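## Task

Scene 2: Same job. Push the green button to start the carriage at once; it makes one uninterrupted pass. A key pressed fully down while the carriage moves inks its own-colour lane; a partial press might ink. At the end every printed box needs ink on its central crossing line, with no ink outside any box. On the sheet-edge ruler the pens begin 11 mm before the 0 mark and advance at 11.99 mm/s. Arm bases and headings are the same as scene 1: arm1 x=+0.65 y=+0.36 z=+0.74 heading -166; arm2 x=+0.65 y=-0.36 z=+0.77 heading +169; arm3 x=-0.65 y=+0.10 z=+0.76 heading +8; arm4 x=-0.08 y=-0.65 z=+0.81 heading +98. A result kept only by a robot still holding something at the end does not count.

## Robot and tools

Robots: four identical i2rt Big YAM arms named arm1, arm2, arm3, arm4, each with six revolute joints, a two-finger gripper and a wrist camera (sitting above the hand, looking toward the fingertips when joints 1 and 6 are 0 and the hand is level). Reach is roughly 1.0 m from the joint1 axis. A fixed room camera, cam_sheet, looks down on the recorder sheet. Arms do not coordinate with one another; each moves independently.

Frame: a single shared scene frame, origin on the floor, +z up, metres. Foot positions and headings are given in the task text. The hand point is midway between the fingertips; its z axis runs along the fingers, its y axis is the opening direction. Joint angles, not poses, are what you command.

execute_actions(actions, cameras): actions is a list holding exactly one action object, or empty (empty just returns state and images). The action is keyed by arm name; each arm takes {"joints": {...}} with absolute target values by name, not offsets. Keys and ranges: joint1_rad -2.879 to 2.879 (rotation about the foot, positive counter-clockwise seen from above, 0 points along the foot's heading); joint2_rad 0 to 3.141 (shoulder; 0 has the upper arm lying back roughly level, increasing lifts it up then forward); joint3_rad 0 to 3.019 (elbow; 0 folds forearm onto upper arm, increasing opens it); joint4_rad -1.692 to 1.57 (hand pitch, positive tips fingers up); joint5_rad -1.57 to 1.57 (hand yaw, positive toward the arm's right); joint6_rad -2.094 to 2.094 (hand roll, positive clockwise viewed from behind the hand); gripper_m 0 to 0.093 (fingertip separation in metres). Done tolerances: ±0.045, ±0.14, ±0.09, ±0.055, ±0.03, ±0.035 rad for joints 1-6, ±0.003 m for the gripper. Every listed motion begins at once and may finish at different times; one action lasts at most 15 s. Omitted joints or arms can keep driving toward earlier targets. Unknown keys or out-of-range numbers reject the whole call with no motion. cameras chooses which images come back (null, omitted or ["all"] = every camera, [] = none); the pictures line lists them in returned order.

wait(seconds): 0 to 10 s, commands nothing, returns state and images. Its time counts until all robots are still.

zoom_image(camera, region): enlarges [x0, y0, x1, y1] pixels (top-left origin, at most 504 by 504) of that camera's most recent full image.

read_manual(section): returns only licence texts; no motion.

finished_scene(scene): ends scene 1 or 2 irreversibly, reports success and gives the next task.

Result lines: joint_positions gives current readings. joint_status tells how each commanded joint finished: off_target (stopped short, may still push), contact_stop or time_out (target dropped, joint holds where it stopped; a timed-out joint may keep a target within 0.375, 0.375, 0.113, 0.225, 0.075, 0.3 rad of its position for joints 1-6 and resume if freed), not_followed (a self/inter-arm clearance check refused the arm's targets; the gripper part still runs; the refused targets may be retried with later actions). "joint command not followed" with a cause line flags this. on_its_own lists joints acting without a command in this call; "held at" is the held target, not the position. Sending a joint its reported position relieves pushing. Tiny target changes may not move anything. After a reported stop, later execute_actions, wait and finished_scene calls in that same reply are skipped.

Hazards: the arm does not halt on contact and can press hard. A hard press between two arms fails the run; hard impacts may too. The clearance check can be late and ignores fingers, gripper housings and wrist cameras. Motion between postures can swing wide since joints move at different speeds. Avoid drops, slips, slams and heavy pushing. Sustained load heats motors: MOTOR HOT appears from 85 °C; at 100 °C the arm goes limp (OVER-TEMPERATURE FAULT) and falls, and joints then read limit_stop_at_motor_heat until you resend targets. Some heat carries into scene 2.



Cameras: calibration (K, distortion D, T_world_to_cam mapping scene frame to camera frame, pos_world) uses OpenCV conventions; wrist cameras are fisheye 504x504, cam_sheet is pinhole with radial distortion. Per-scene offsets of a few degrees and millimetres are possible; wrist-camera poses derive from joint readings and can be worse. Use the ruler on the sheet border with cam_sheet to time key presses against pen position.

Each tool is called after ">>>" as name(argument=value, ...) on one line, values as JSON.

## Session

>>> execute_actions(actions=[])

Scene clock: 0.00 s.
arm1.joint_positions: joint1_rad=+0.841 joint2_rad=+0.423 joint3_rad=+1.662 joint4_rad=-1.386 joint5_rad=+0.049 joint6_rad=-0.514 gripper_m=+0.094
arm1.joint_status: not commanded
arm1.hand: x=+0.5999 y=+0.2991 z=+1.4162 quat_wxyz=(-0.167, -0.545, -0.530, +0.628) (m; scene frame)
arm2.joint_positions: joint1_rad=+0.913 joint2_rad=+0.575 joint3_rad=+1.697 joint4_rad=-1.325 joint5_rad=+0.052 joint6_rad=+0.459 gripper_m=+0.095
arm2.joint_status: not commanded
arm2.hand: x=+0.5348 y=-0.4490 z=+1.4556 quat_wxyz=(+0.333, +0.770, +0.082, -0.539) (m; scene frame)
arm3.joint_positions: joint1_rad=+0.213 joint2_rad=+0.602 joint3_rad=+1.333 joint4_rad=-1.416 joint5_rad=+0.166 joint6_rad=+0.208 gripper_m=+0.095
arm3.joint_status: not commanded
arm3.hand: x=-0.4348 y=+0.1508 z=+1.2674 quat_wxyz=(-0.433, +0.031, -0.900, -0.046) (m; scene frame)
arm4.joint_positions: joint1_rad=+0.406 joint2_rad=+0.573 joint3_rad=+1.627 joint4_rad=-1.385 joint5_rad=+0.017 joint6_rad=-0.559 gripper_m=+0.094
arm4.joint_status: not commanded
arm4.hand: x=-0.1536 y=-0.5040 z=+1.4503 quat_wxyz=(-0.414, +0.790, -0.198, -0.406) (m; scene frame)
pictures: arm1_cam_wrist, arm2_cam_wrist, arm3_cam_wrist, arm4_cam_wrist, cam_sheet
camera_calibration (this result's frames):
arm1_cam_wrist: T_world_to_cam=[[-0.785877, 0.375551, 0.491283, -0.333681], [0.000440101, 0.794804, -0.606866, 0.629924], [-0.618383, -0.476706, -0.624783, 1.52391], [0, 0, 0, 1]] pos_world=[0.67985, 0.351104, 1.49832]
arm2_cam_wrist: T_world_to_cam=[[-0.474694, 0.757471, -0.448223, 1.24463], [0.793814, 0.148491, -0.589754, 0.503944], [-0.380164, -0.635758, -0.671779, 1.01722], [0, 0, 0, 1]] pos_world=[0.577488, -0.370894, 1.53842]
arm3_cam_wrist: T_world_to_cam=[[0.093887, -0.993736, -0.0606191, 0.265681], [-0.961735, -0.074785, -0.263578, -0.0676171], [0.257394, 0.0830461, -0.962731, 1.44506], [0, 0, 0, 1]] pos_world=[-0.461923, 0.138954, 1.38949]
arm4_cam_wrist: T_world_to_cam=[[0.649801, 0.577377, 0.494363, -0.328526], [0.75948, -0.466826, -0.45306, 0.541797], [-0.0308051, 0.669857, -0.741851, 1.53467], [0, 0, 0, 1]] pos_world=[-0.150732, -0.585402, 1.54637]
Images, in order (width x height): arm1_cam_wrist 504x504, arm2_cam_wrist 504x504, arm3_cam_wrist 504x504, arm4_cam_wrist 504x504, cam_sheet 504x504.

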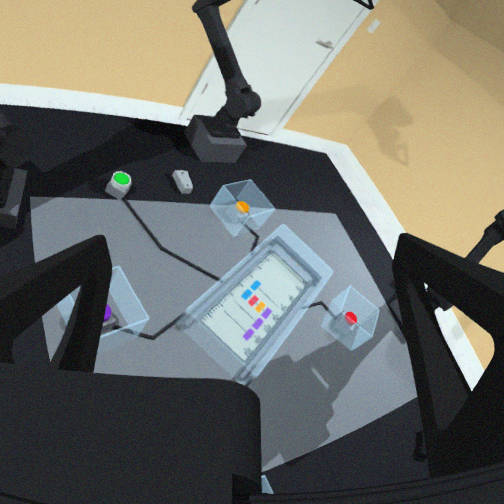

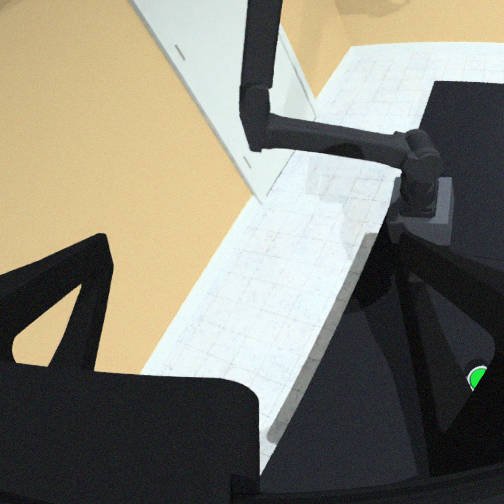

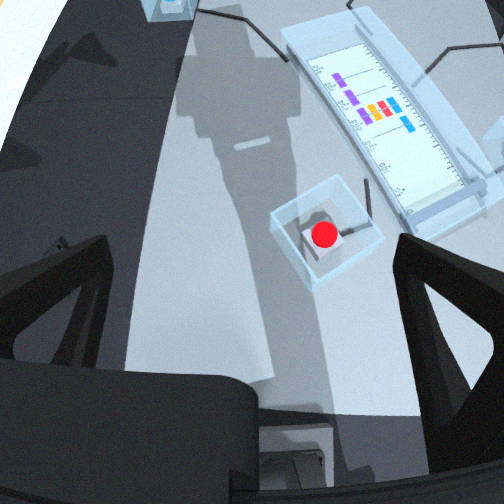

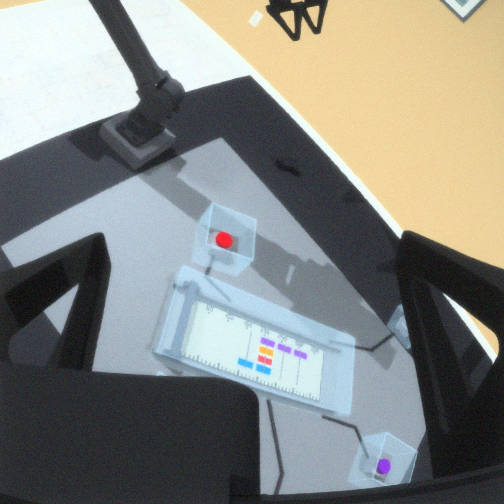

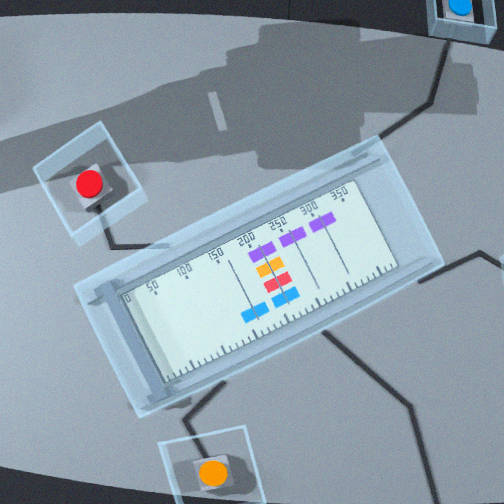

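>>> zoom_image(camera="cam_sheet", region=[200, 170, 410, 350])

>>> zoom_image(camera="cam_sheet", region=[90, 230, 300, 410])

Region (200, 170, 410, 350) of cam_sheet's 504x504 image, scaled by 2.400, with more detail than that image has; it fills the top 432 rows of this view, and the rest is white.

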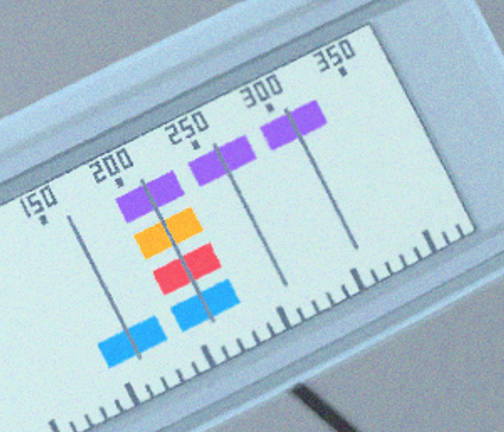

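Region (90, 230, 300, 410) of cam_sheet's 504x504 image, scaled by 2.400, with more detail than that image has; it fills the top 432 rows of this view, and the rest is white.

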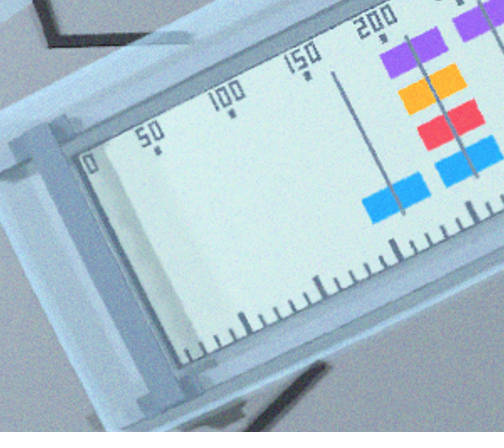

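>>> execute_actions(actions=[{"arm1":{"joints":{"joint1_rad":-0.433,"joint2_rad":1.357,"joint3_rad":1.066,"joint4_rad":-1.28,"joint5_rad":0,"joint6_rad":0,"gripper_m":0.0}},"arm2":{"joints":{"joint1_rad":0.404,"joint2_rad":1.302,"joint3_rad":0.932,"joint4_rad":-1.201,"joint5_rad":0,"joint6_rad":0,"gripper_m":0.0}},"arm3":{"joints":{"joint1_rad":-0.197,"joint2_rad":1.395,"joint3_rad":1.048,"joint4_rad":-1.224,"joint5_rad":0,"joint6_rad":0,"gripper_m":0.0}},"arm4":{"joints":{"joint1_rad":-0.204,"joint2_rad":1.302,"joint3_rad":0.817,"joint4_rad":-1.085,"joint5_rad":0,"joint6_rad":0,"gripper_m":0.0}}}], cameras=["arm1_cam_wrist","arm2_cam_wrist","arm3_cam_wrist","arm4_cam_wrist"])

Scene clock: 23.73 s.
arm1.joint_positions: joint1_rad=-0.432 joint2_rad=+1.332 joint3_rad=+1.055 joint4_rad=-1.272 joint5_rad=-0.001 joint6_rad=-0.010 gripper_m=+0.001
arm1.joint_status: all done
arm1.hand: x=+0.2841 y=+0.4314 z=+0.9036 quat_wxyz=(+0.002, -0.996, +0.092, +0.004) (m; scene frame)
arm2.joint_positions: joint1_rad=+0.400 joint2_rad=+1.302 joint3_rad=+0.919 joint4_rad=-1.200 joint5_rad=+0.001 joint6_rad=+0.013 gripper_m=+0.001
arm2.joint_status: all done
arm2.hand: x=+0.3189 y=-0.4269 z=+0.8933 quat_wxyz=(-0.001, +0.996, +0.094, +0.004) (m; scene frame)
arm3.joint_positions: joint1_rad=-0.194 joint2_rad=+1.388 joint3_rad=+1.039 joint4_rad=-1.231 joint5_rad=+0.005 joint6_rad=+0.011 gripper_m=+0.001
arm3.joint_status: all done
arm3.hand: x=-0.2749 y=+0.0795 z=+0.9052 quat_wxyz=(+0.003, -0.031, -0.999, +0.003) (m; scene frame)
arm4.joint_positions: joint1_rad=-0.209 joint2_rad=+1.312 joint3_rad=+0.809 joint4_rad=-1.086 joint5_rad=+0.000 joint6_rad=-0.012 gripper_m=+0.001
arm4.joint_status: all done
arm4.hand: x=-0.0556 y=-0.3294 z=+0.8867 quat_wxyz=(+0.014, +0.685, -0.728, +0.006) (m; scene frame)
pictures: arm1_cam_wrist, arm2_cam_wrist, arm3_cam_wrist, arm4_cam_wrist
camera_calibration (this result's frames):
arm1_cam_wrist: T_world_to_cam=[[0.17342, 0.984848, -0.000634198, -0.47068], [0.807509, -0.141824, 0.572551, -0.677163], [0.563786, -0.099804, -0.819869, 0.749302], [0, 0, 0, 1]] pos_world=[0.205996, 0.442293, 1.00174]
arm2_cam_wrist: T_world_to_cam=[[-0.159615, 0.987178, 0.00147445, 0.469225], [0.794219, 0.127529, 0.594098, -0.726245], [0.586293, 0.0959982, -0.804391, 0.694088], [0, 0, 0, 1]] pos_world=[0.244755, -0.437223, 0.989087]
arm3_cam_wrist: T_world_to_cam=[[-0.0673766, -0.997717, 0.00460201, 0.0548284], [-0.801655, 0.0568812, 0.595074, -0.758296], [-0.593977, 0.0364049, -0.803658, 0.686736], [0, 0, 0, 1]] pos_world=[-0.196292, 0.0728355, 1.00289]
arm4_cam_wrist: T_world_to_cam=[[0.998166, -0.0599046, -0.00875037, 0.0411205], [-0.0417174, -0.785341, 0.617656, -0.805307], [-0.0438725, -0.616158, -0.7864, 0.617761], [0, 0, 0, 1]] pos_world=[-0.0475377, -0.24934, 0.983569]
Images, in order (width x height): arm1_cam_wrist 504x504, arm2_cam_wrist 504x504, arm3_cam_wrist 504x504, arm4_cam_wrist 504x504.

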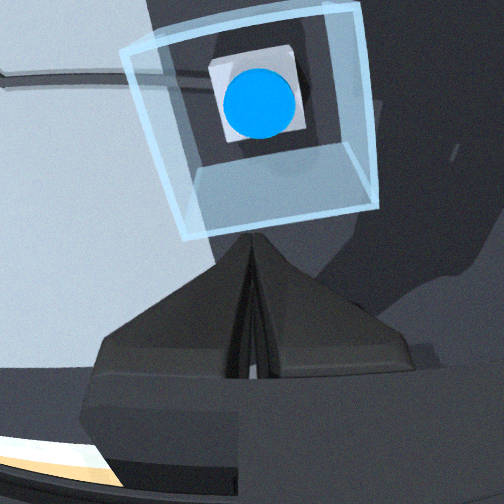

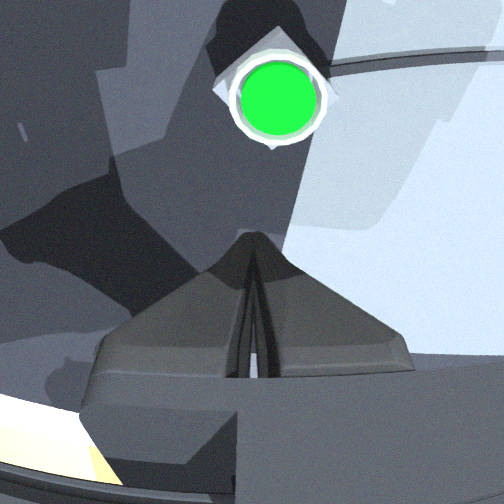

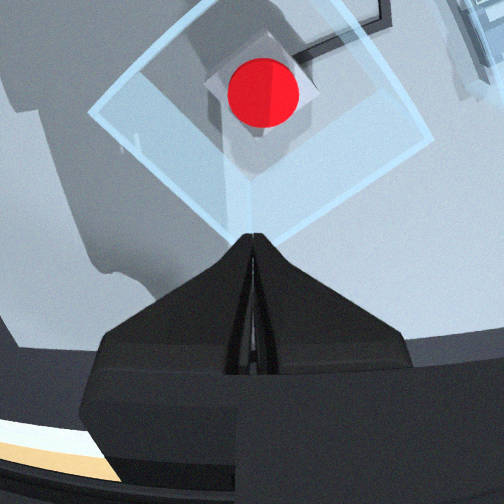

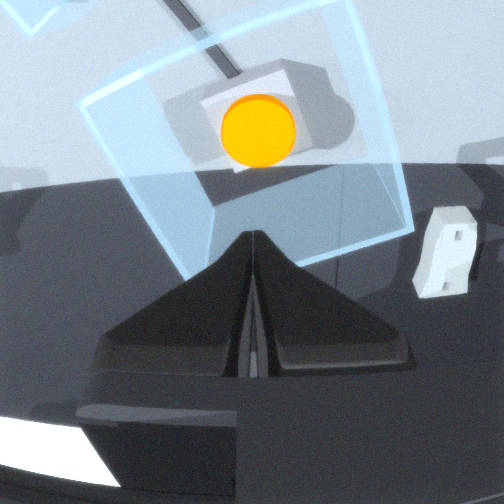

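>>> execute_actions(actions=[{"arm1":{"joints":{"joint2_rad":1.503,"joint3_rad":0.944,"joint4_rad":-1.012}},"arm2":{"joints":{"joint1_rad":0.352,"joint2_rad":1.466,"joint3_rad":0.824,"joint4_rad":-0.929}},"arm3":{"joints":{"joint1_rad":-0.228,"joint2_rad":1.545,"joint3_rad":0.93,"joint4_rad":-0.956}},"arm4":{"joints":{"joint1_rad":-0.225,"joint2_rad":1.456,"joint3_rad":0.693,"joint4_rad":-0.808}}}], cameras=["arm1_cam_wrist","arm2_cam_wrist","arm3_cam_wrist","arm4_cam_wrist"])

Scene clock: 36.97 s.
arm1.joint_positions: joint1_rad=-0.432 joint2_rad=+1.510 joint3_rad=+0.940 joint4_rad=-1.023 joint5_rad=-0.001 joint6_rad=-0.010 gripper_m=+0.001
arm1.joint_status: all done
arm1.hand: x=+0.2736 y=+0.4340 z=+0.8002 quat_wxyz=(+0.000, -0.996, +0.092, -0.017) (m; scene frame)
arm2.joint_positions: joint1_rad=+0.355 joint2_rad=+1.473 joint3_rad=+0.812 joint4_rad=-0.938 joint5_rad=+0.001 joint6_rad=+0.013 gripper_m=+0.001
arm2.joint_status: all done
arm2.hand: x=+0.3070 y=-0.4132 z=+0.8020 quat_wxyz=(-0.002, +0.997, +0.072, +0.012) (m; scene frame)
arm3.joint_positions: joint1_rad=-0.219 joint2_rad=+1.552 joint3_rad=+0.920 joint4_rad=-0.966 joint5_rad=+0.004 joint6_rad=+0.011 gripper_m=+0.001
arm3.joint_status: all done
arm3.hand: x=-0.2673 y=+0.0693 z=+0.8052 quat_wxyz=(+0.012, -0.044, -0.999, +0.003) (m; scene frame)
arm4.joint_positions: joint1_rad=-0.215 joint2_rad=+1.470 joint3_rad=+0.676 joint4_rad=-0.817 joint5_rad=+0.000 joint6_rad=-0.012 gripper_m=+0.001
arm4.joint_status: all done
arm4.hand: x=-0.0558 y=-0.3418 z=+0.7989 quat_wxyz=(+0.022, +0.683, -0.730, +0.013) (m; scene frame)
pictures: arm1_cam_wrist, arm2_cam_wrist, arm3_cam_wrist, arm4_cam_wrist
camera_calibration (this result's frames):
arm1_cam_wrist: T_world_to_cam=[[0.173676, 0.984802, -0.00147668, -0.470862], [0.782978, -0.137173, 0.606736, -0.631763], [0.597312, -0.106531, -0.794902, 0.644457], [0, 0, 0, 1]] pos_world=[0.191492, 0.4457, 0.894898]
arm2_cam_wrist: T_world_to_cam=[[-0.115434, 0.993313, 0.00195536, 0.442545], [0.789834, 0.0905933, 0.606593, -0.688202], [0.60236, 0.0715659, -0.79501, 0.603754], [0, 0, 0, 1]] pos_world=[0.230972, -0.420447, 0.896584]
arm3_cam_wrist: T_world_to_cam=[[-0.092432, -0.995709, 0.00439516, 0.0389378], [-0.789022, 0.0759362, 0.609654, -0.701887], [-0.607372, 0.0528837, -0.792655, 0.59773], [0, 0, 0, 1]] pos_world=[-0.187161, 0.0604593, 0.901531]
arm4_cam_wrist: T_world_to_cam=[[0.997832, -0.0651962, -0.00896293, 0.0381228], [-0.0446895, -0.771264, 0.634944, -0.770014], [-0.0483088, -0.633167, -0.772506, 0.523888], [0, 0, 0, 1]] pos_world=[-0.0471433, -0.25969, 0.893964]
Images, in order (width x height): arm1_cam_wrist 504x504, arm2_cam_wrist 504x504, arm3_cam_wrist 504x504, arm4_cam_wrist 504x504.

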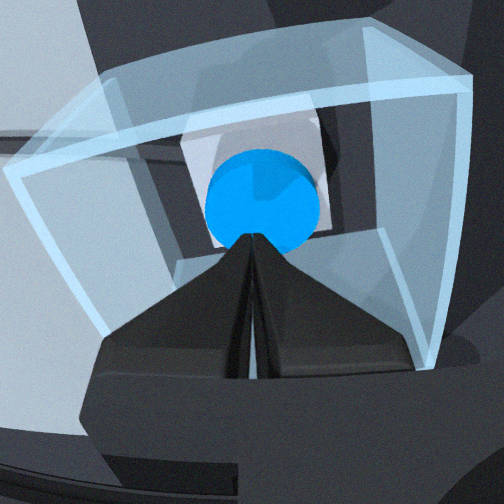

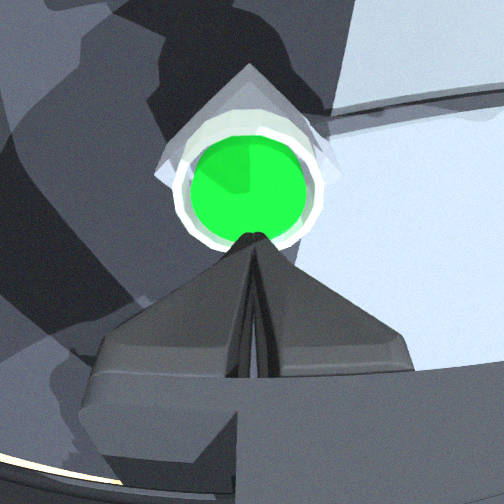

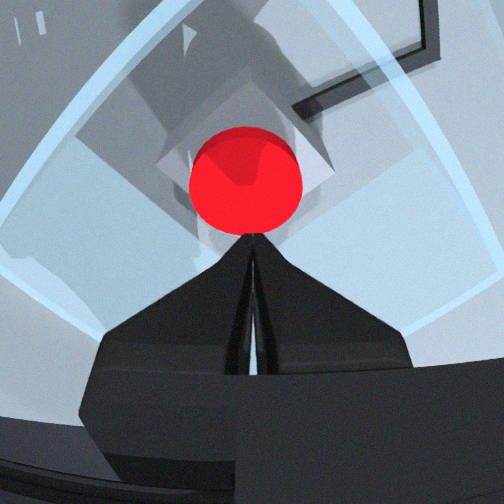

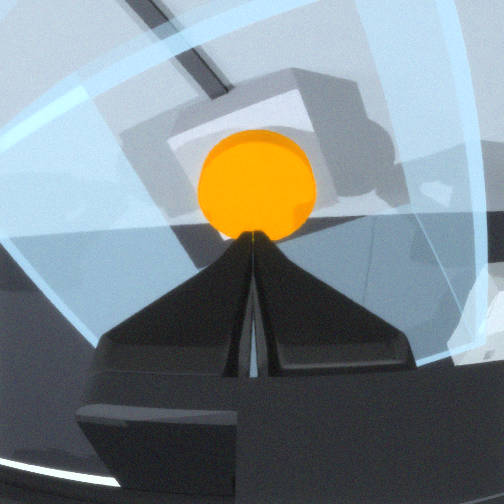

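>>> execute_actions(actions=[{"arm1":{"joints":{"joint2_rad":1.64,"joint3_rad":0.89,"joint4_rad":-0.91}},"arm2":{"joints":{"joint4_rad":-0.885}},"arm3":{"joints":{"joint2_rad":1.69,"joint3_rad":0.87,"joint4_rad":-0.83}},"arm4":{"joints":{"joint2_rad":1.63,"joint3_rad":0.645,"joint4_rad":-0.69}}}], cameras=["arm1_cam_wrist","arm2_cam_wrist","arm3_cam_wrist","arm4_cam_wrist"])

Scene clock: 49.57 s.
arm1.joint_positions: joint1_rad=-0.432 joint2_rad=+1.554 joint3_rad=+0.916 joint4_rad=-0.942 joint5_rad=-0.001 joint6_rad=-0.010 gripper_m=+0.001
arm1.joint_status: all done
arm1.hand: x=+0.2690 y=+0.4351 z=+0.7763 quat_wxyz=(+0.001, -0.996, +0.092, -0.011) (m; scene frame)
arm2.joint_positions: joint1_rad=+0.355 joint2_rad=+1.473 joint3_rad=+0.812 joint4_rad=-0.894 joint5_rad=+0.001 joint6_rad=+0.013 gripper_m=+0.001
arm2.joint_status: all done
arm2.hand: x=+0.2965 y=-0.4149 z=+0.8019 quat_wxyz=(+0.000, +0.997, +0.072, -0.010) (m; scene frame)
arm3.joint_positions: joint1_rad=-0.219 joint2_rad=+1.610 joint3_rad=+0.894 joint4_rad=-0.866 joint5_rad=+0.004 joint6_rad=+0.010 gripper_m=+0.001
arm3.joint_status: all done
arm3.hand: x=-0.2613 y=+0.0688 z=+0.7760 quat_wxyz=(+0.004, -0.044, -0.999, +0.003) (m; scene frame)
arm4.joint_positions: joint1_rad=-0.215 joint2_rad=+1.540 joint3_rad=+0.662 joint4_rad=-0.731 joint5_rad=+0.000 joint6_rad=-0.011 gripper_m=+0.001
arm4.joint_status: all done
arm4.hand: x=-0.0558 y=-0.3386 z=+0.7742 quat_wxyz=(+0.021, +0.683, -0.730, +0.012) (m; scene frame)
pictures: arm1_cam_wrist, arm2_cam_wrist, arm3_cam_wrist, arm4_cam_wrist
camera_calibration (this result's frames):
arm1_cam_wrist: T_world_to_cam=[[0.173598, 0.984816, -0.00123494, -0.471286], [0.790196, -0.138543, 0.59699, -0.60723], [0.587754, -0.104612, -0.802248, 0.635772], [0, 0, 0, 1]] pos_world=[0.187968, 0.446512, 0.871974]
arm2_cam_wrist: T_world_to_cam=[[-0.115394, 0.99332, 0.000199529, 0.444375], [0.815142, 0.0945803, 0.571487, -0.657381], [0.567651, 0.0661088, -0.820611, 0.638761], [0, 0, 0, 1]] pos_world=[0.224544, -0.421459, 0.89977]
arm3_cam_wrist: T_world_to_cam=[[-0.0920905, -0.995742, 0.00413868, 0.0393943], [-0.798916, 0.0763668, 0.596575, -0.671705], [-0.594351, 0.0516324, -0.802547, 0.589393], [0, 0, 0, 1]] pos_world=[-0.182701, 0.0600907, 0.873575]
arm4_cam_wrist: T_world_to_cam=[[0.997783, -0.0659598, -0.00890364, 0.0378171], [-0.0454096, -0.772428, 0.633476, -0.751201], [-0.0486614, -0.631667, -0.773711, 0.508281], [0, 0, 0, 1]] pos_world=[-0.0471113, -0.25669, 0.869467]
Images, in order (width x height): arm1_cam_wrist 504x504, arm2_cam_wrist 504x504, arm3_cam_wrist 504x504, arm4_cam_wrist 504x504.

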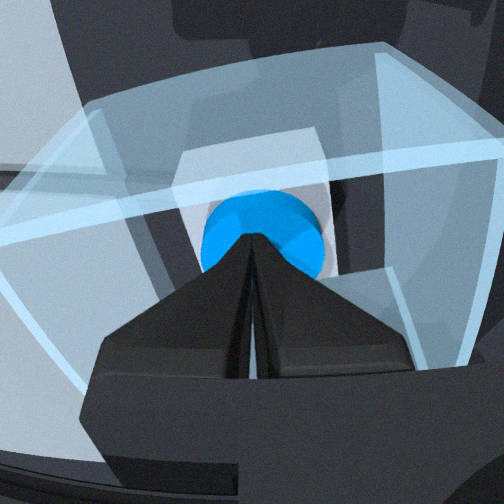

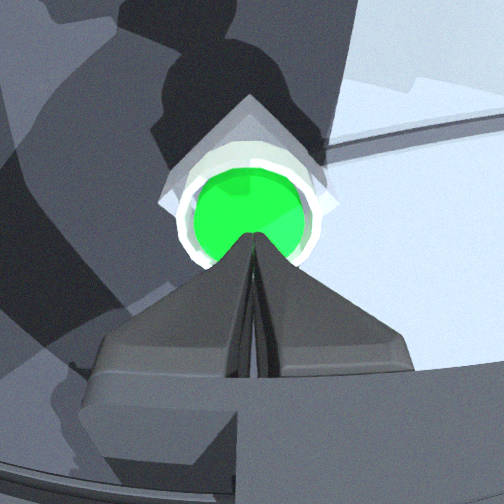

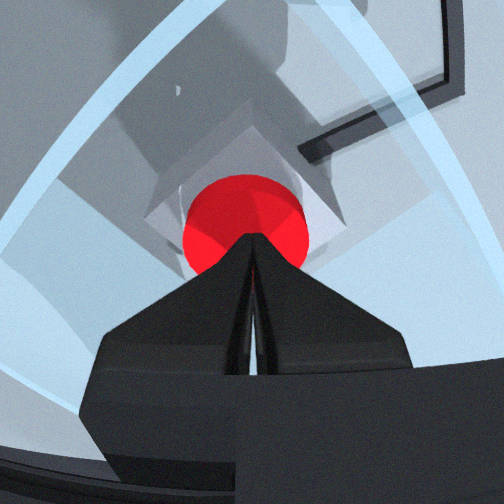

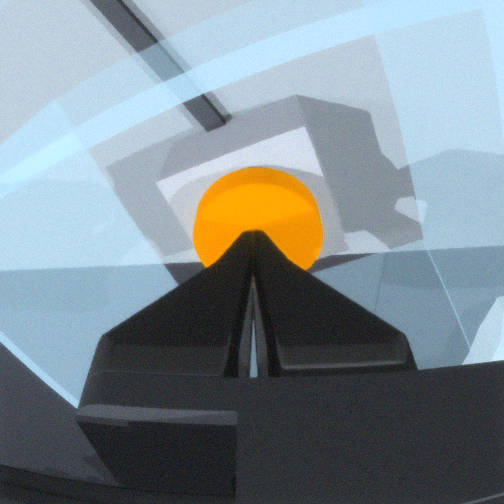

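>>> execute_actions(actions=[{"arm1":{"joints":{"joint2_rad":1.49,"joint3_rad":0.944,"joint4_rad":-1.0}},"arm2":{"joints":{"joint2_rad":1.302,"joint3_rad":0.932,"joint4_rad":-1.201}},"arm3":{"joints":{"joint2_rad":1.535,"joint3_rad":0.93,"joint4_rad":-0.93}},"arm4":{"joints":{"joint2_rad":1.446,"joint3_rad":0.70,"joint4_rad":-0.79}}}], cameras=[])

>>> execute_actions(actions=[{"arm2":{"joints":{"joint1_rad":-0.82,"joint2_rad":1.379,"joint3_rad":1.004,"joint4_rad":-1.196}}}], cameras=["arm2_cam_wrist"])

Scene clock: 60.33 s.
arm1.joint_positions: joint1_rad=-0.432 joint2_rad=+1.500 joint3_rad=+0.923 joint4_rad=-0.990 joint5_rad=-0.001 joint6_rad=-0.010 gripper_m=+0.001
arm1.joint_status: all done
arm1.hand: x=+0.2728 y=+0.4342 z=+0.7982 quat_wxyz=(+0.001, -0.996, +0.092, -0.004) (m; scene frame)
arm2.joint_positions: joint1_rad=+0.355 joint2_rad=+1.293 joint3_rad=+0.908 joint4_rad=-1.194 joint5_rad=+0.001 joint6_rad=+0.013 gripper_m=+0.001
arm2.joint_status: all done
arm2.hand: x=+0.3189 y=-0.4114 z=+0.8921 quat_wxyz=(-0.001, +0.997, +0.072, +0.002) (m; scene frame)
arm3.joint_positions: joint1_rad=-0.219 joint2_rad=+1.530 joint3_rad=+0.904 joint4_rad=-0.921 joint5_rad=+0.004 joint6_rad=+0.010 gripper_m=+0.001
arm3.joint_status: all done
arm3.hand: x=-0.2620 y=+0.0689 z=+0.8083 quat_wxyz=(-0.014, -0.044, -0.999, +0.004) (m; scene frame)
arm4.joint_positions: joint1_rad=-0.215 joint2_rad=+1.448 joint3_rad=+0.676 joint4_rad=-0.783 joint5_rad=+0.000 joint6_rad=-0.011 gripper_m=+0.001
arm4.joint_status: all done
arm4.hand: x=-0.0548 y=-0.3308 z=+0.8050 quat_wxyz=(+0.001, +0.683, -0.730, -0.006) (m; scene frame)
pictures: none
No camera images: the call's "cameras" was empty. Leave "cameras" out to get every camera's image.

Scene clock: 61.90 s.
arm1.joint_positions: joint1_rad=-0.432 joint2_rad=+1.500 joint3_rad=+0.923 joint4_rad=-0.990 joint5_rad=-0.001 joint6_rad=-0.010 gripper_m=+0.001
arm1.joint_status: not commanded
arm1.hand: x=+0.2728 y=+0.4342 z=+0.7982 quat_wxyz=(+0.001, -0.996, +0.092, -0.004) (m; scene frame)
arm2.joint_positions: joint1_rad=-0.820 joint2_rad=+1.380 joint3_rad=+0.966 joint4_rad=-1.194 joint5_rad=+0.001 joint6_rad=+0.012 gripper_m=+0.001
arm2.joint_status: all done
arm2.hand: x=+0.4638 y=-0.0553 z=+0.8833 quat_wxyz=(+0.009, +0.870, -0.493, +0.015) (m; scene frame)
arm3.joint_positions: joint1_rad=-0.219 joint2_rad=+1.530 joint3_rad=+0.904 joint4_rad=-0.921 joint5_rad=+0.004 joint6_rad=+0.010 gripper_m=+0.001
arm3.joint_status: not commanded
arm3.hand: x=-0.2620 y=+0.0689 z=+0.8083 quat_wxyz=(-0.014, -0.044, -0.999, +0.004) (m; scene frame)
arm4.joint_positions: joint1_rad=-0.215 joint2_rad=+1.448 joint3_rad=+0.676 joint4_rad=-0.783 joint5_rad=+0.000 joint6_rad=-0.011 gripper_m=+0.001
arm4.joint_status: not commanded
arm4.hand: x=-0.0548 y=-0.3308 z=+0.8050 quat_wxyz=(+0.001, +0.683, -0.730, -0.006) (m; scene frame)
pictures: arm2_cam_wrist
camera_calibration (this result's frames):
arm2_cam_wrist: T_world_to_cam=[[0.871604, 0.49021, -0.000632969, -0.378367], [0.38663, -0.686641, 0.615663, -0.75772], [0.30137, -0.536859, -0.788009, 0.648146], [0, 0, 0, 1]] pos_world=[0.427412, 0.0131614, 0.977006]
Images, in order (width x height): arm2_cam_wrist 504x504.

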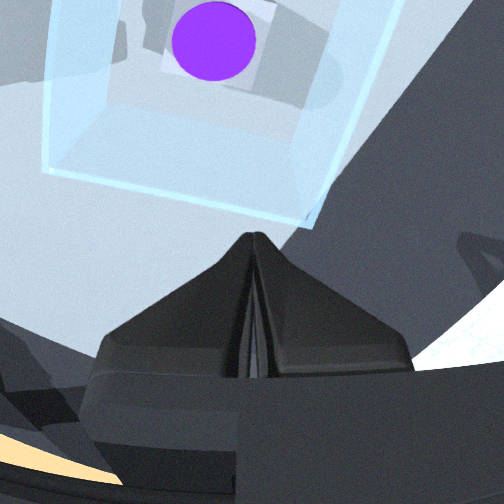

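>>> execute_actions(actions=[{"arm2":{"joints":{"joint1_rad":-0.78,"joint2_rad":1.474,"joint3_rad":1.09,"joint4_rad":-1.18}}}], cameras=[])

>>> execute_actions(actions=[{"arm2":{"joints":{"joint2_rad":1.583,"joint3_rad":0.96,"joint4_rad":-0.935}}}], cameras=["arm2_cam_wrist"])

Scene clock: 69.27 s.
arm1.joint_positions: joint1_rad=-0.432 joint2_rad=+1.500 joint3_rad=+0.923 joint4_rad=-0.990 joint5_rad=-0.001 joint6_rad=-0.010 gripper_m=+0.001
arm1.joint_status: not commanded
arm1.hand: x=+0.2728 y=+0.4342 z=+0.7982 quat_wxyz=(+0.001, -0.996, +0.092, -0.004) (m; scene frame)
arm2.joint_positions: joint1_rad=-0.784 joint2_rad=+1.472 joint3_rad=+1.053 joint4_rad=-1.183 joint5_rad=+0.001 joint6_rad=+0.012 gripper_m=+0.001
arm2.joint_status: all done
arm2.hand: x=+0.4327 y=-0.0323 z=+0.8808 quat_wxyz=(+0.007, +0.879, -0.477, +0.013) (m; scene frame)
arm3.joint_positions: joint1_rad=-0.219 joint2_rad=+1.530 joint3_rad=+0.904 joint4_rad=-0.921 joint5_rad=+0.004 joint6_rad=+0.010 gripper_m=+0.001
arm3.joint_status: not commanded
arm3.hand: x=-0.2620 y=+0.0689 z=+0.8083 quat_wxyz=(-0.014, -0.044, -0.999, +0.004) (m; scene frame)
arm4.joint_positions: joint1_rad=-0.215 joint2_rad=+1.448 joint3_rad=+0.676 joint4_rad=-0.783 joint5_rad=+0.000 joint6_rad=-0.011 gripper_m=+0.001
arm4.joint_status: not commanded
arm4.hand: x=-0.0548 y=-0.3308 z=+0.8050 quat_wxyz=(+0.001, +0.683, -0.730, -0.006) (m; scene frame)
pictures: none
No camera images: the call's "cameras" was empty. Leave "cameras" out to get every camera's image.

Scene clock: 70.27 s.
arm1.joint_positions: joint1_rad=-0.432 joint2_rad=+1.500 joint3_rad=+0.923 joint4_rad=-0.990 joint5_rad=-0.001 joint6_rad=-0.010 gripper_m=+0.001
arm1.joint_status: not commanded
arm1.hand: x=+0.2728 y=+0.4342 z=+0.7982 quat_wxyz=(+0.001, -0.996, +0.092, -0.004) (m; scene frame)
arm2.joint_positions: joint1_rad=-0.784 joint2_rad=+1.592 joint3_rad=+0.945 joint4_rad=-0.944 joint5_rad=+0.001 joint6_rad=+0.012 gripper_m=+0.001
arm2.joint_status: all done
arm2.hand: x=+0.4300 y=-0.0286 z=+0.7995 quat_wxyz=(+0.005, +0.879, -0.477, +0.008) (m; scene frame)
arm3.joint_positions: joint1_rad=-0.219 joint2_rad=+1.530 joint3_rad=+0.904 joint4_rad=-0.921 joint5_rad=+0.004 joint6_rad=+0.010 gripper_m=+0.001
arm3.joint_status: not commanded
arm3.hand: x=-0.2620 y=+0.0689 z=+0.8083 quat_wxyz=(-0.014, -0.044, -0.999, +0.004) (m; scene frame)
arm4.joint_positions: joint1_rad=-0.215 joint2_rad=+1.448 joint3_rad=+0.676 joint4_rad=-0.783 joint5_rad=+0.000 joint6_rad=-0.011 gripper_m=+0.001
arm4.joint_status: not commanded
arm4.hand: x=-0.0548 y=-0.3308 z=+0.8050 quat_wxyz=(+0.001, +0.683, -0.730, -0.006) (m; scene frame)
pictures: arm2_cam_wrist
camera_calibration (this result's frames):
arm2_cam_wrist: T_world_to_cam=[[0.853088, 0.521765, -0.00128846, -0.352656], [0.417539, -0.681193, 0.601363, -0.67648], [0.312892, -0.513554, -0.798975, 0.611049], [0, 0, 0, 1]] pos_world=[0.39211, 0.0369964, 0.894568]
Images, in order (width x height): arm2_cam_wrist 504x504.

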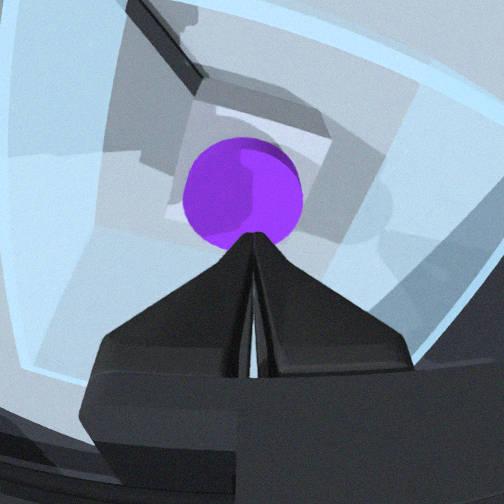

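>>> execute_actions(actions=[{"arm2":{"joints":{"joint2_rad":1.72,"joint3_rad":0.905,"joint4_rad":-0.85}}}], cameras=["arm2_cam_wrist"])

>>> execute_actions(actions=[{"arm2":{"joints":{"joint2_rad":1.57,"joint3_rad":0.97,"joint4_rad":-0.935}}}], cameras=[])

>>> execute_actions(actions=[{"arm2":{"joints":{"joint2_rad":1.474,"joint3_rad":1.09,"joint4_rad":-1.18}}}], cameras=[])

>>> execute_actions(actions=[{"arm2":{"joints":{"joint1_rad":0.352,"joint2_rad":1.302,"joint3_rad":0.95,"joint4_rad":-1.201}}}], cameras=[])

>>> execute_actions(actions=[{"arm2":{"joints":{"joint2_rad":1.466,"joint3_rad":0.824,"joint4_rad":-0.885}}}], cameras=["arm2_cam_wrist"])

Scene clock: 77.27 s.
arm1.joint_positions: joint1_rad=-0.432 joint2_rad=+1.500 joint3_rad=+0.923 joint4_rad=-0.990 joint5_rad=-0.001 joint6_rad=-0.010 gripper_m=+0.001
arm1.joint_status: not commanded
arm1.hand: x=+0.2728 y=+0.4342 z=+0.7982 quat_wxyz=(+0.001, -0.996, +0.092, -0.004) (m; scene frame)
arm2.joint_positions: joint1_rad=-0.784 joint2_rad=+1.633 joint3_rad=+0.929 joint4_rad=-0.872 joint5_rad=+0.001 joint6_rad=+0.012 gripper_m=+0.001
arm2.joint_status: all done
arm2.hand: x=+0.4269 y=-0.0241 z=+0.7789 quat_wxyz=(+0.001, +0.879, -0.477, +0.001) (m; scene frame)
arm3.joint_positions: joint1_rad=-0.219 joint2_rad=+1.530 joint3_rad=+0.904 joint4_rad=-0.921 joint5_rad=+0.004 joint6_rad=+0.010 gripper_m=+0.001
arm3.joint_status: not commanded
arm3.hand: x=-0.2620 y=+0.0689 z=+0.8083 quat_wxyz=(-0.014, -0.044, -0.999, +0.004) (m; scene frame)
arm4.joint_positions: joint1_rad=-0.215 joint2_rad=+1.448 joint3_rad=+0.676 joint4_rad=-0.783 joint5_rad=+0.000 joint6_rad=-0.011 gripper_m=+0.001
arm4.joint_status: not commanded
arm4.hand: x=-0.0548 y=-0.3308 z=+0.8050 quat_wxyz=(+0.001, +0.683, -0.730, -0.006) (m; scene frame)
pictures: arm2_cam_wrist
camera_calibration (this result's frames):
arm2_cam_wrist: T_world_to_cam=[[0.853097, 0.521749, -0.00187205, -0.351958], [0.422425, -0.68858, 0.589419, -0.652692], [0.30624, -0.503622, -0.807826, 0.60791], [0, 0, 0, 1]] pos_world=[0.389802, 0.0403598, 0.875135]
Images, in order (width x height): arm2_cam_wrist 504x504.

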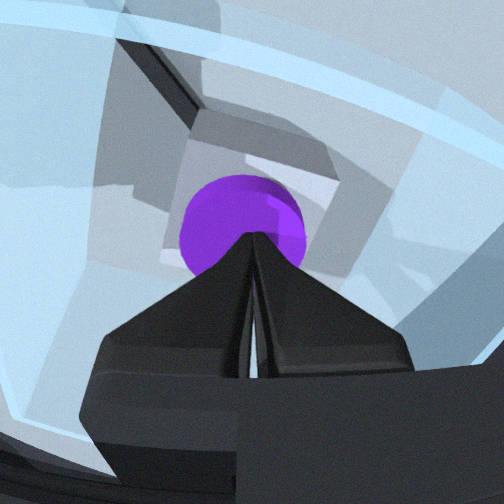

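Scene clock: 78.13 s.
arm1.joint_positions: joint1_rad=-0.432 joint2_rad=+1.500 joint3_rad=+0.923 joint4_rad=-0.990 joint5_rad=-0.001 joint6_rad=-0.010 gripper_m=+0.001
arm1.joint_status: not commanded
arm1.hand: x=+0.2728 y=+0.4342 z=+0.7982 quat_wxyz=(+0.001, -0.996, +0.092, -0.004) (m; scene frame)
arm2.joint_positions: joint1_rad=-0.784 joint2_rad=+1.568 joint3_rad=+0.943 joint4_rad=-0.928 joint5_rad=+0.001 joint6_rad=+0.012 gripper_m=+0.001
arm2.joint_status: all done
arm2.hand: x=+0.4273 y=-0.0245 z=+0.8076 quat_wxyz=(-0.004, +0.879, -0.477, -0.009) (m; scene frame)
arm3.joint_positions: joint1_rad=-0.219 joint2_rad=+1.530 joint3_rad=+0.904 joint4_rad=-0.921 joint5_rad=+0.004 joint6_rad=+0.010 gripper_m=+0.001
arm3.joint_status: not commanded
arm3.hand: x=-0.2620 y=+0.0689 z=+0.8083 quat_wxyz=(-0.014, -0.044, -0.999, +0.004) (m; scene frame)
arm4.joint_positions: joint1_rad=-0.215 joint2_rad=+1.448 joint3_rad=+0.676 joint4_rad=-0.783 joint5_rad=+0.000 joint6_rad=-0.011 gripper_m=+0.001
arm4.joint_status: not commanded
arm4.hand: x=-0.0548 y=-0.3308 z=+0.8050 quat_wxyz=(+0.001, +0.683, -0.730, -0.006) (m; scene frame)
pictures: none
No camera images: the call's "cameras" was empty. Leave "cameras" out to get every camera's image.

Scene clock: 79.17 s.
arm1.joint_positions: joint1_rad=-0.432 joint2_rad=+1.500 joint3_rad=+0.923 joint4_rad=-0.990 joint5_rad=-0.001 joint6_rad=-0.010 gripper_m=+0.001
arm1.joint_status: not commanded
arm1.hand: x=+0.2728 y=+0.4342 z=+0.7982 quat_wxyz=(+0.001, -0.996, +0.092, -0.004) (m; scene frame)
arm2.joint_positions: joint1_rad=-0.784 joint2_rad=+1.462 joint3_rad=+1.067 joint4_rad=-1.173 joint5_rad=+0.001 joint6_rad=+0.012 gripper_m=+0.001
arm2.joint_status: all done
arm2.hand: x=+0.4283 y=-0.0256 z=+0.8892 quat_wxyz=(-0.001, +0.879, -0.477, -0.002) (m; scene frame)
arm3.joint_positions: joint1_rad=-0.219 joint2_rad=+1.530 joint3_rad=+0.904 joint4_rad=-0.921 joint5_rad=+0.004 joint6_rad=+0.010 gripper_m=+0.001
arm3.joint_status: not commanded
arm3.hand: x=-0.2620 y=+0.0689 z=+0.8083 quat_wxyz=(-0.014, -0.044, -0.999, +0.004) (m; scene frame)
arm4.joint_positions: joint1_rad=-0.215 joint2_rad=+1.448 joint3_rad=+0.676 joint4_rad=-0.783 joint5_rad=+0.000 joint6_rad=-0.011 gripper_m=+0.001
arm4.joint_status: not commanded
arm4.hand: x=-0.0548 y=-0.3308 z=+0.8050 quat_wxyz=(+0.001, +0.683, -0.730, -0.006) (m; scene frame)
pictures: none
No camera images: the call's "cameras" was empty. Leave "cameras" out to get every camera's image.

Scene clock: 80.73 s.
arm1.joint_positions: joint1_rad=-0.432 joint2_rad=+1.500 joint3_rad=+0.923 joint4_rad=-0.990 joint5_rad=-0.001 joint6_rad=-0.010 gripper_m=+0.001
arm1.joint_status: not commanded
arm1.hand: x=+0.2728 y=+0.4342 z=+0.7982 quat_wxyz=(+0.001, -0.996, +0.092, -0.004) (m; scene frame)
arm2.joint_positions: joint1_rad=+0.351 joint2_rad=+1.296 joint3_rad=+0.948 joint4_rad=-1.197 joint5_rad=+0.001 joint6_rad=+0.011 gripper_m=+0.001
arm2.joint_status: all done
arm2.hand: x=+0.3046 y=-0.4124 z=+0.9054 quat_wxyz=(+0.000, +0.997, +0.071, -0.014) (m; scene frame)
arm3.joint_positions: joint1_rad=-0.219 joint2_rad=+1.530 joint3_rad=+0.904 joint4_rad=-0.921 joint5_rad=+0.004 joint6_rad=+0.010 gripper_m=+0.001
arm3.joint_status: not commanded
arm3.hand: x=-0.2620 y=+0.0689 z=+0.8083 quat_wxyz=(-0.014, -0.044, -0.999, +0.004) (m; scene frame)
arm4.joint_positions: joint1_rad=-0.215 joint2_rad=+1.448 joint3_rad=+0.676 joint4_rad=-0.783 joint5_rad=+0.000 joint6_rad=-0.011 gripper_m=+0.001
arm4.joint_status: not commanded
arm4.hand: x=-0.0548 y=-0.3308 z=+0.8050 quat_wxyz=(+0.001, +0.683, -0.730, -0.006) (m; scene frame)
pictures: none
No camera images: the call's "cameras" was empty. Leave "cameras" out to get every camera's image.

Scene clock: 81.80 s.
arm1.joint_positions: joint1_rad=-0.432 joint2_rad=+1.500 joint3_rad=+0.923 joint4_rad=-0.990 joint5_rad=-0.001 joint6_rad=-0.010 gripper_m=+0.001
arm1.joint_status: not commanded
arm1.hand: x=+0.2728 y=+0.4342 z=+0.7982 quat_wxyz=(+0.001, -0.996, +0.092, -0.004) (m; scene frame)
arm2.joint_positions: joint1_rad=+0.351 joint2_rad=+1.472 joint3_rad=+0.809 joint4_rad=-0.894 joint5_rad=+0.001 joint6_rad=+0.011 gripper_m=+0.001
arm2.joint_status: all done
arm2.hand: x=+0.2976 y=-0.4135 z=+0.8013 quat_wxyz=(+0.000, +0.997, +0.071, -0.009) (m; scene frame)
arm3.joint_positions: joint1_rad=-0.219 joint2_rad=+1.530 joint3_rad=+0.904 joint4_rad=-0.921 joint5_rad=+0.004 joint6_rad=+0.010 gripper_m=+0.001
arm3.joint_status: not commanded
arm3.hand: x=-0.2620 y=+0.0689 z=+0.8083 quat_wxyz=(-0.014, -0.044, -0.999, +0.004) (m; scene frame)
arm4.joint_positions: joint1_rad=-0.215 joint2_rad=+1.448 joint3_rad=+0.676 joint4_rad=-0.783 joint5_rad=+0.000 joint6_rad=-0.011 gripper_m=+0.001
arm4.joint_status: not commanded
arm4.hand: x=-0.0548 y=-0.3308 z=+0.8050 quat_wxyz=(+0.001, +0.683, -0.730, -0.006) (m; scene frame)
pictures: arm2_cam_wrist
camera_calibration (this result's frames):
arm2_cam_wrist: T_world_to_cam=[[-0.113499, 0.993538, 0.000291756, 0.442552], [0.814243, 0.0928486, 0.573051, -0.659722], [0.569321, 0.0652784, -0.819519, 0.635775], [0, 0, 0, 1]] pos_world=[0.225443, -0.41994, 0.898956]
Images, in order (width x height): arm2_cam_wrist 504x504.

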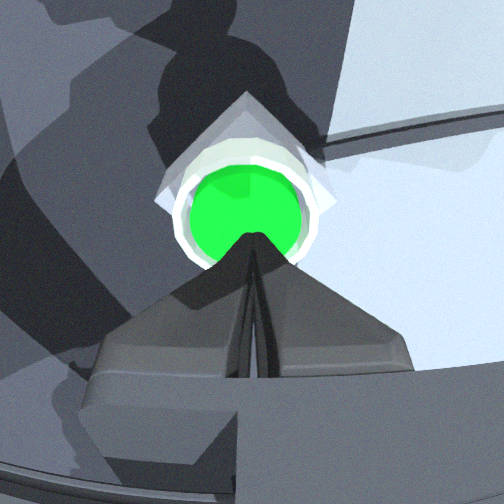

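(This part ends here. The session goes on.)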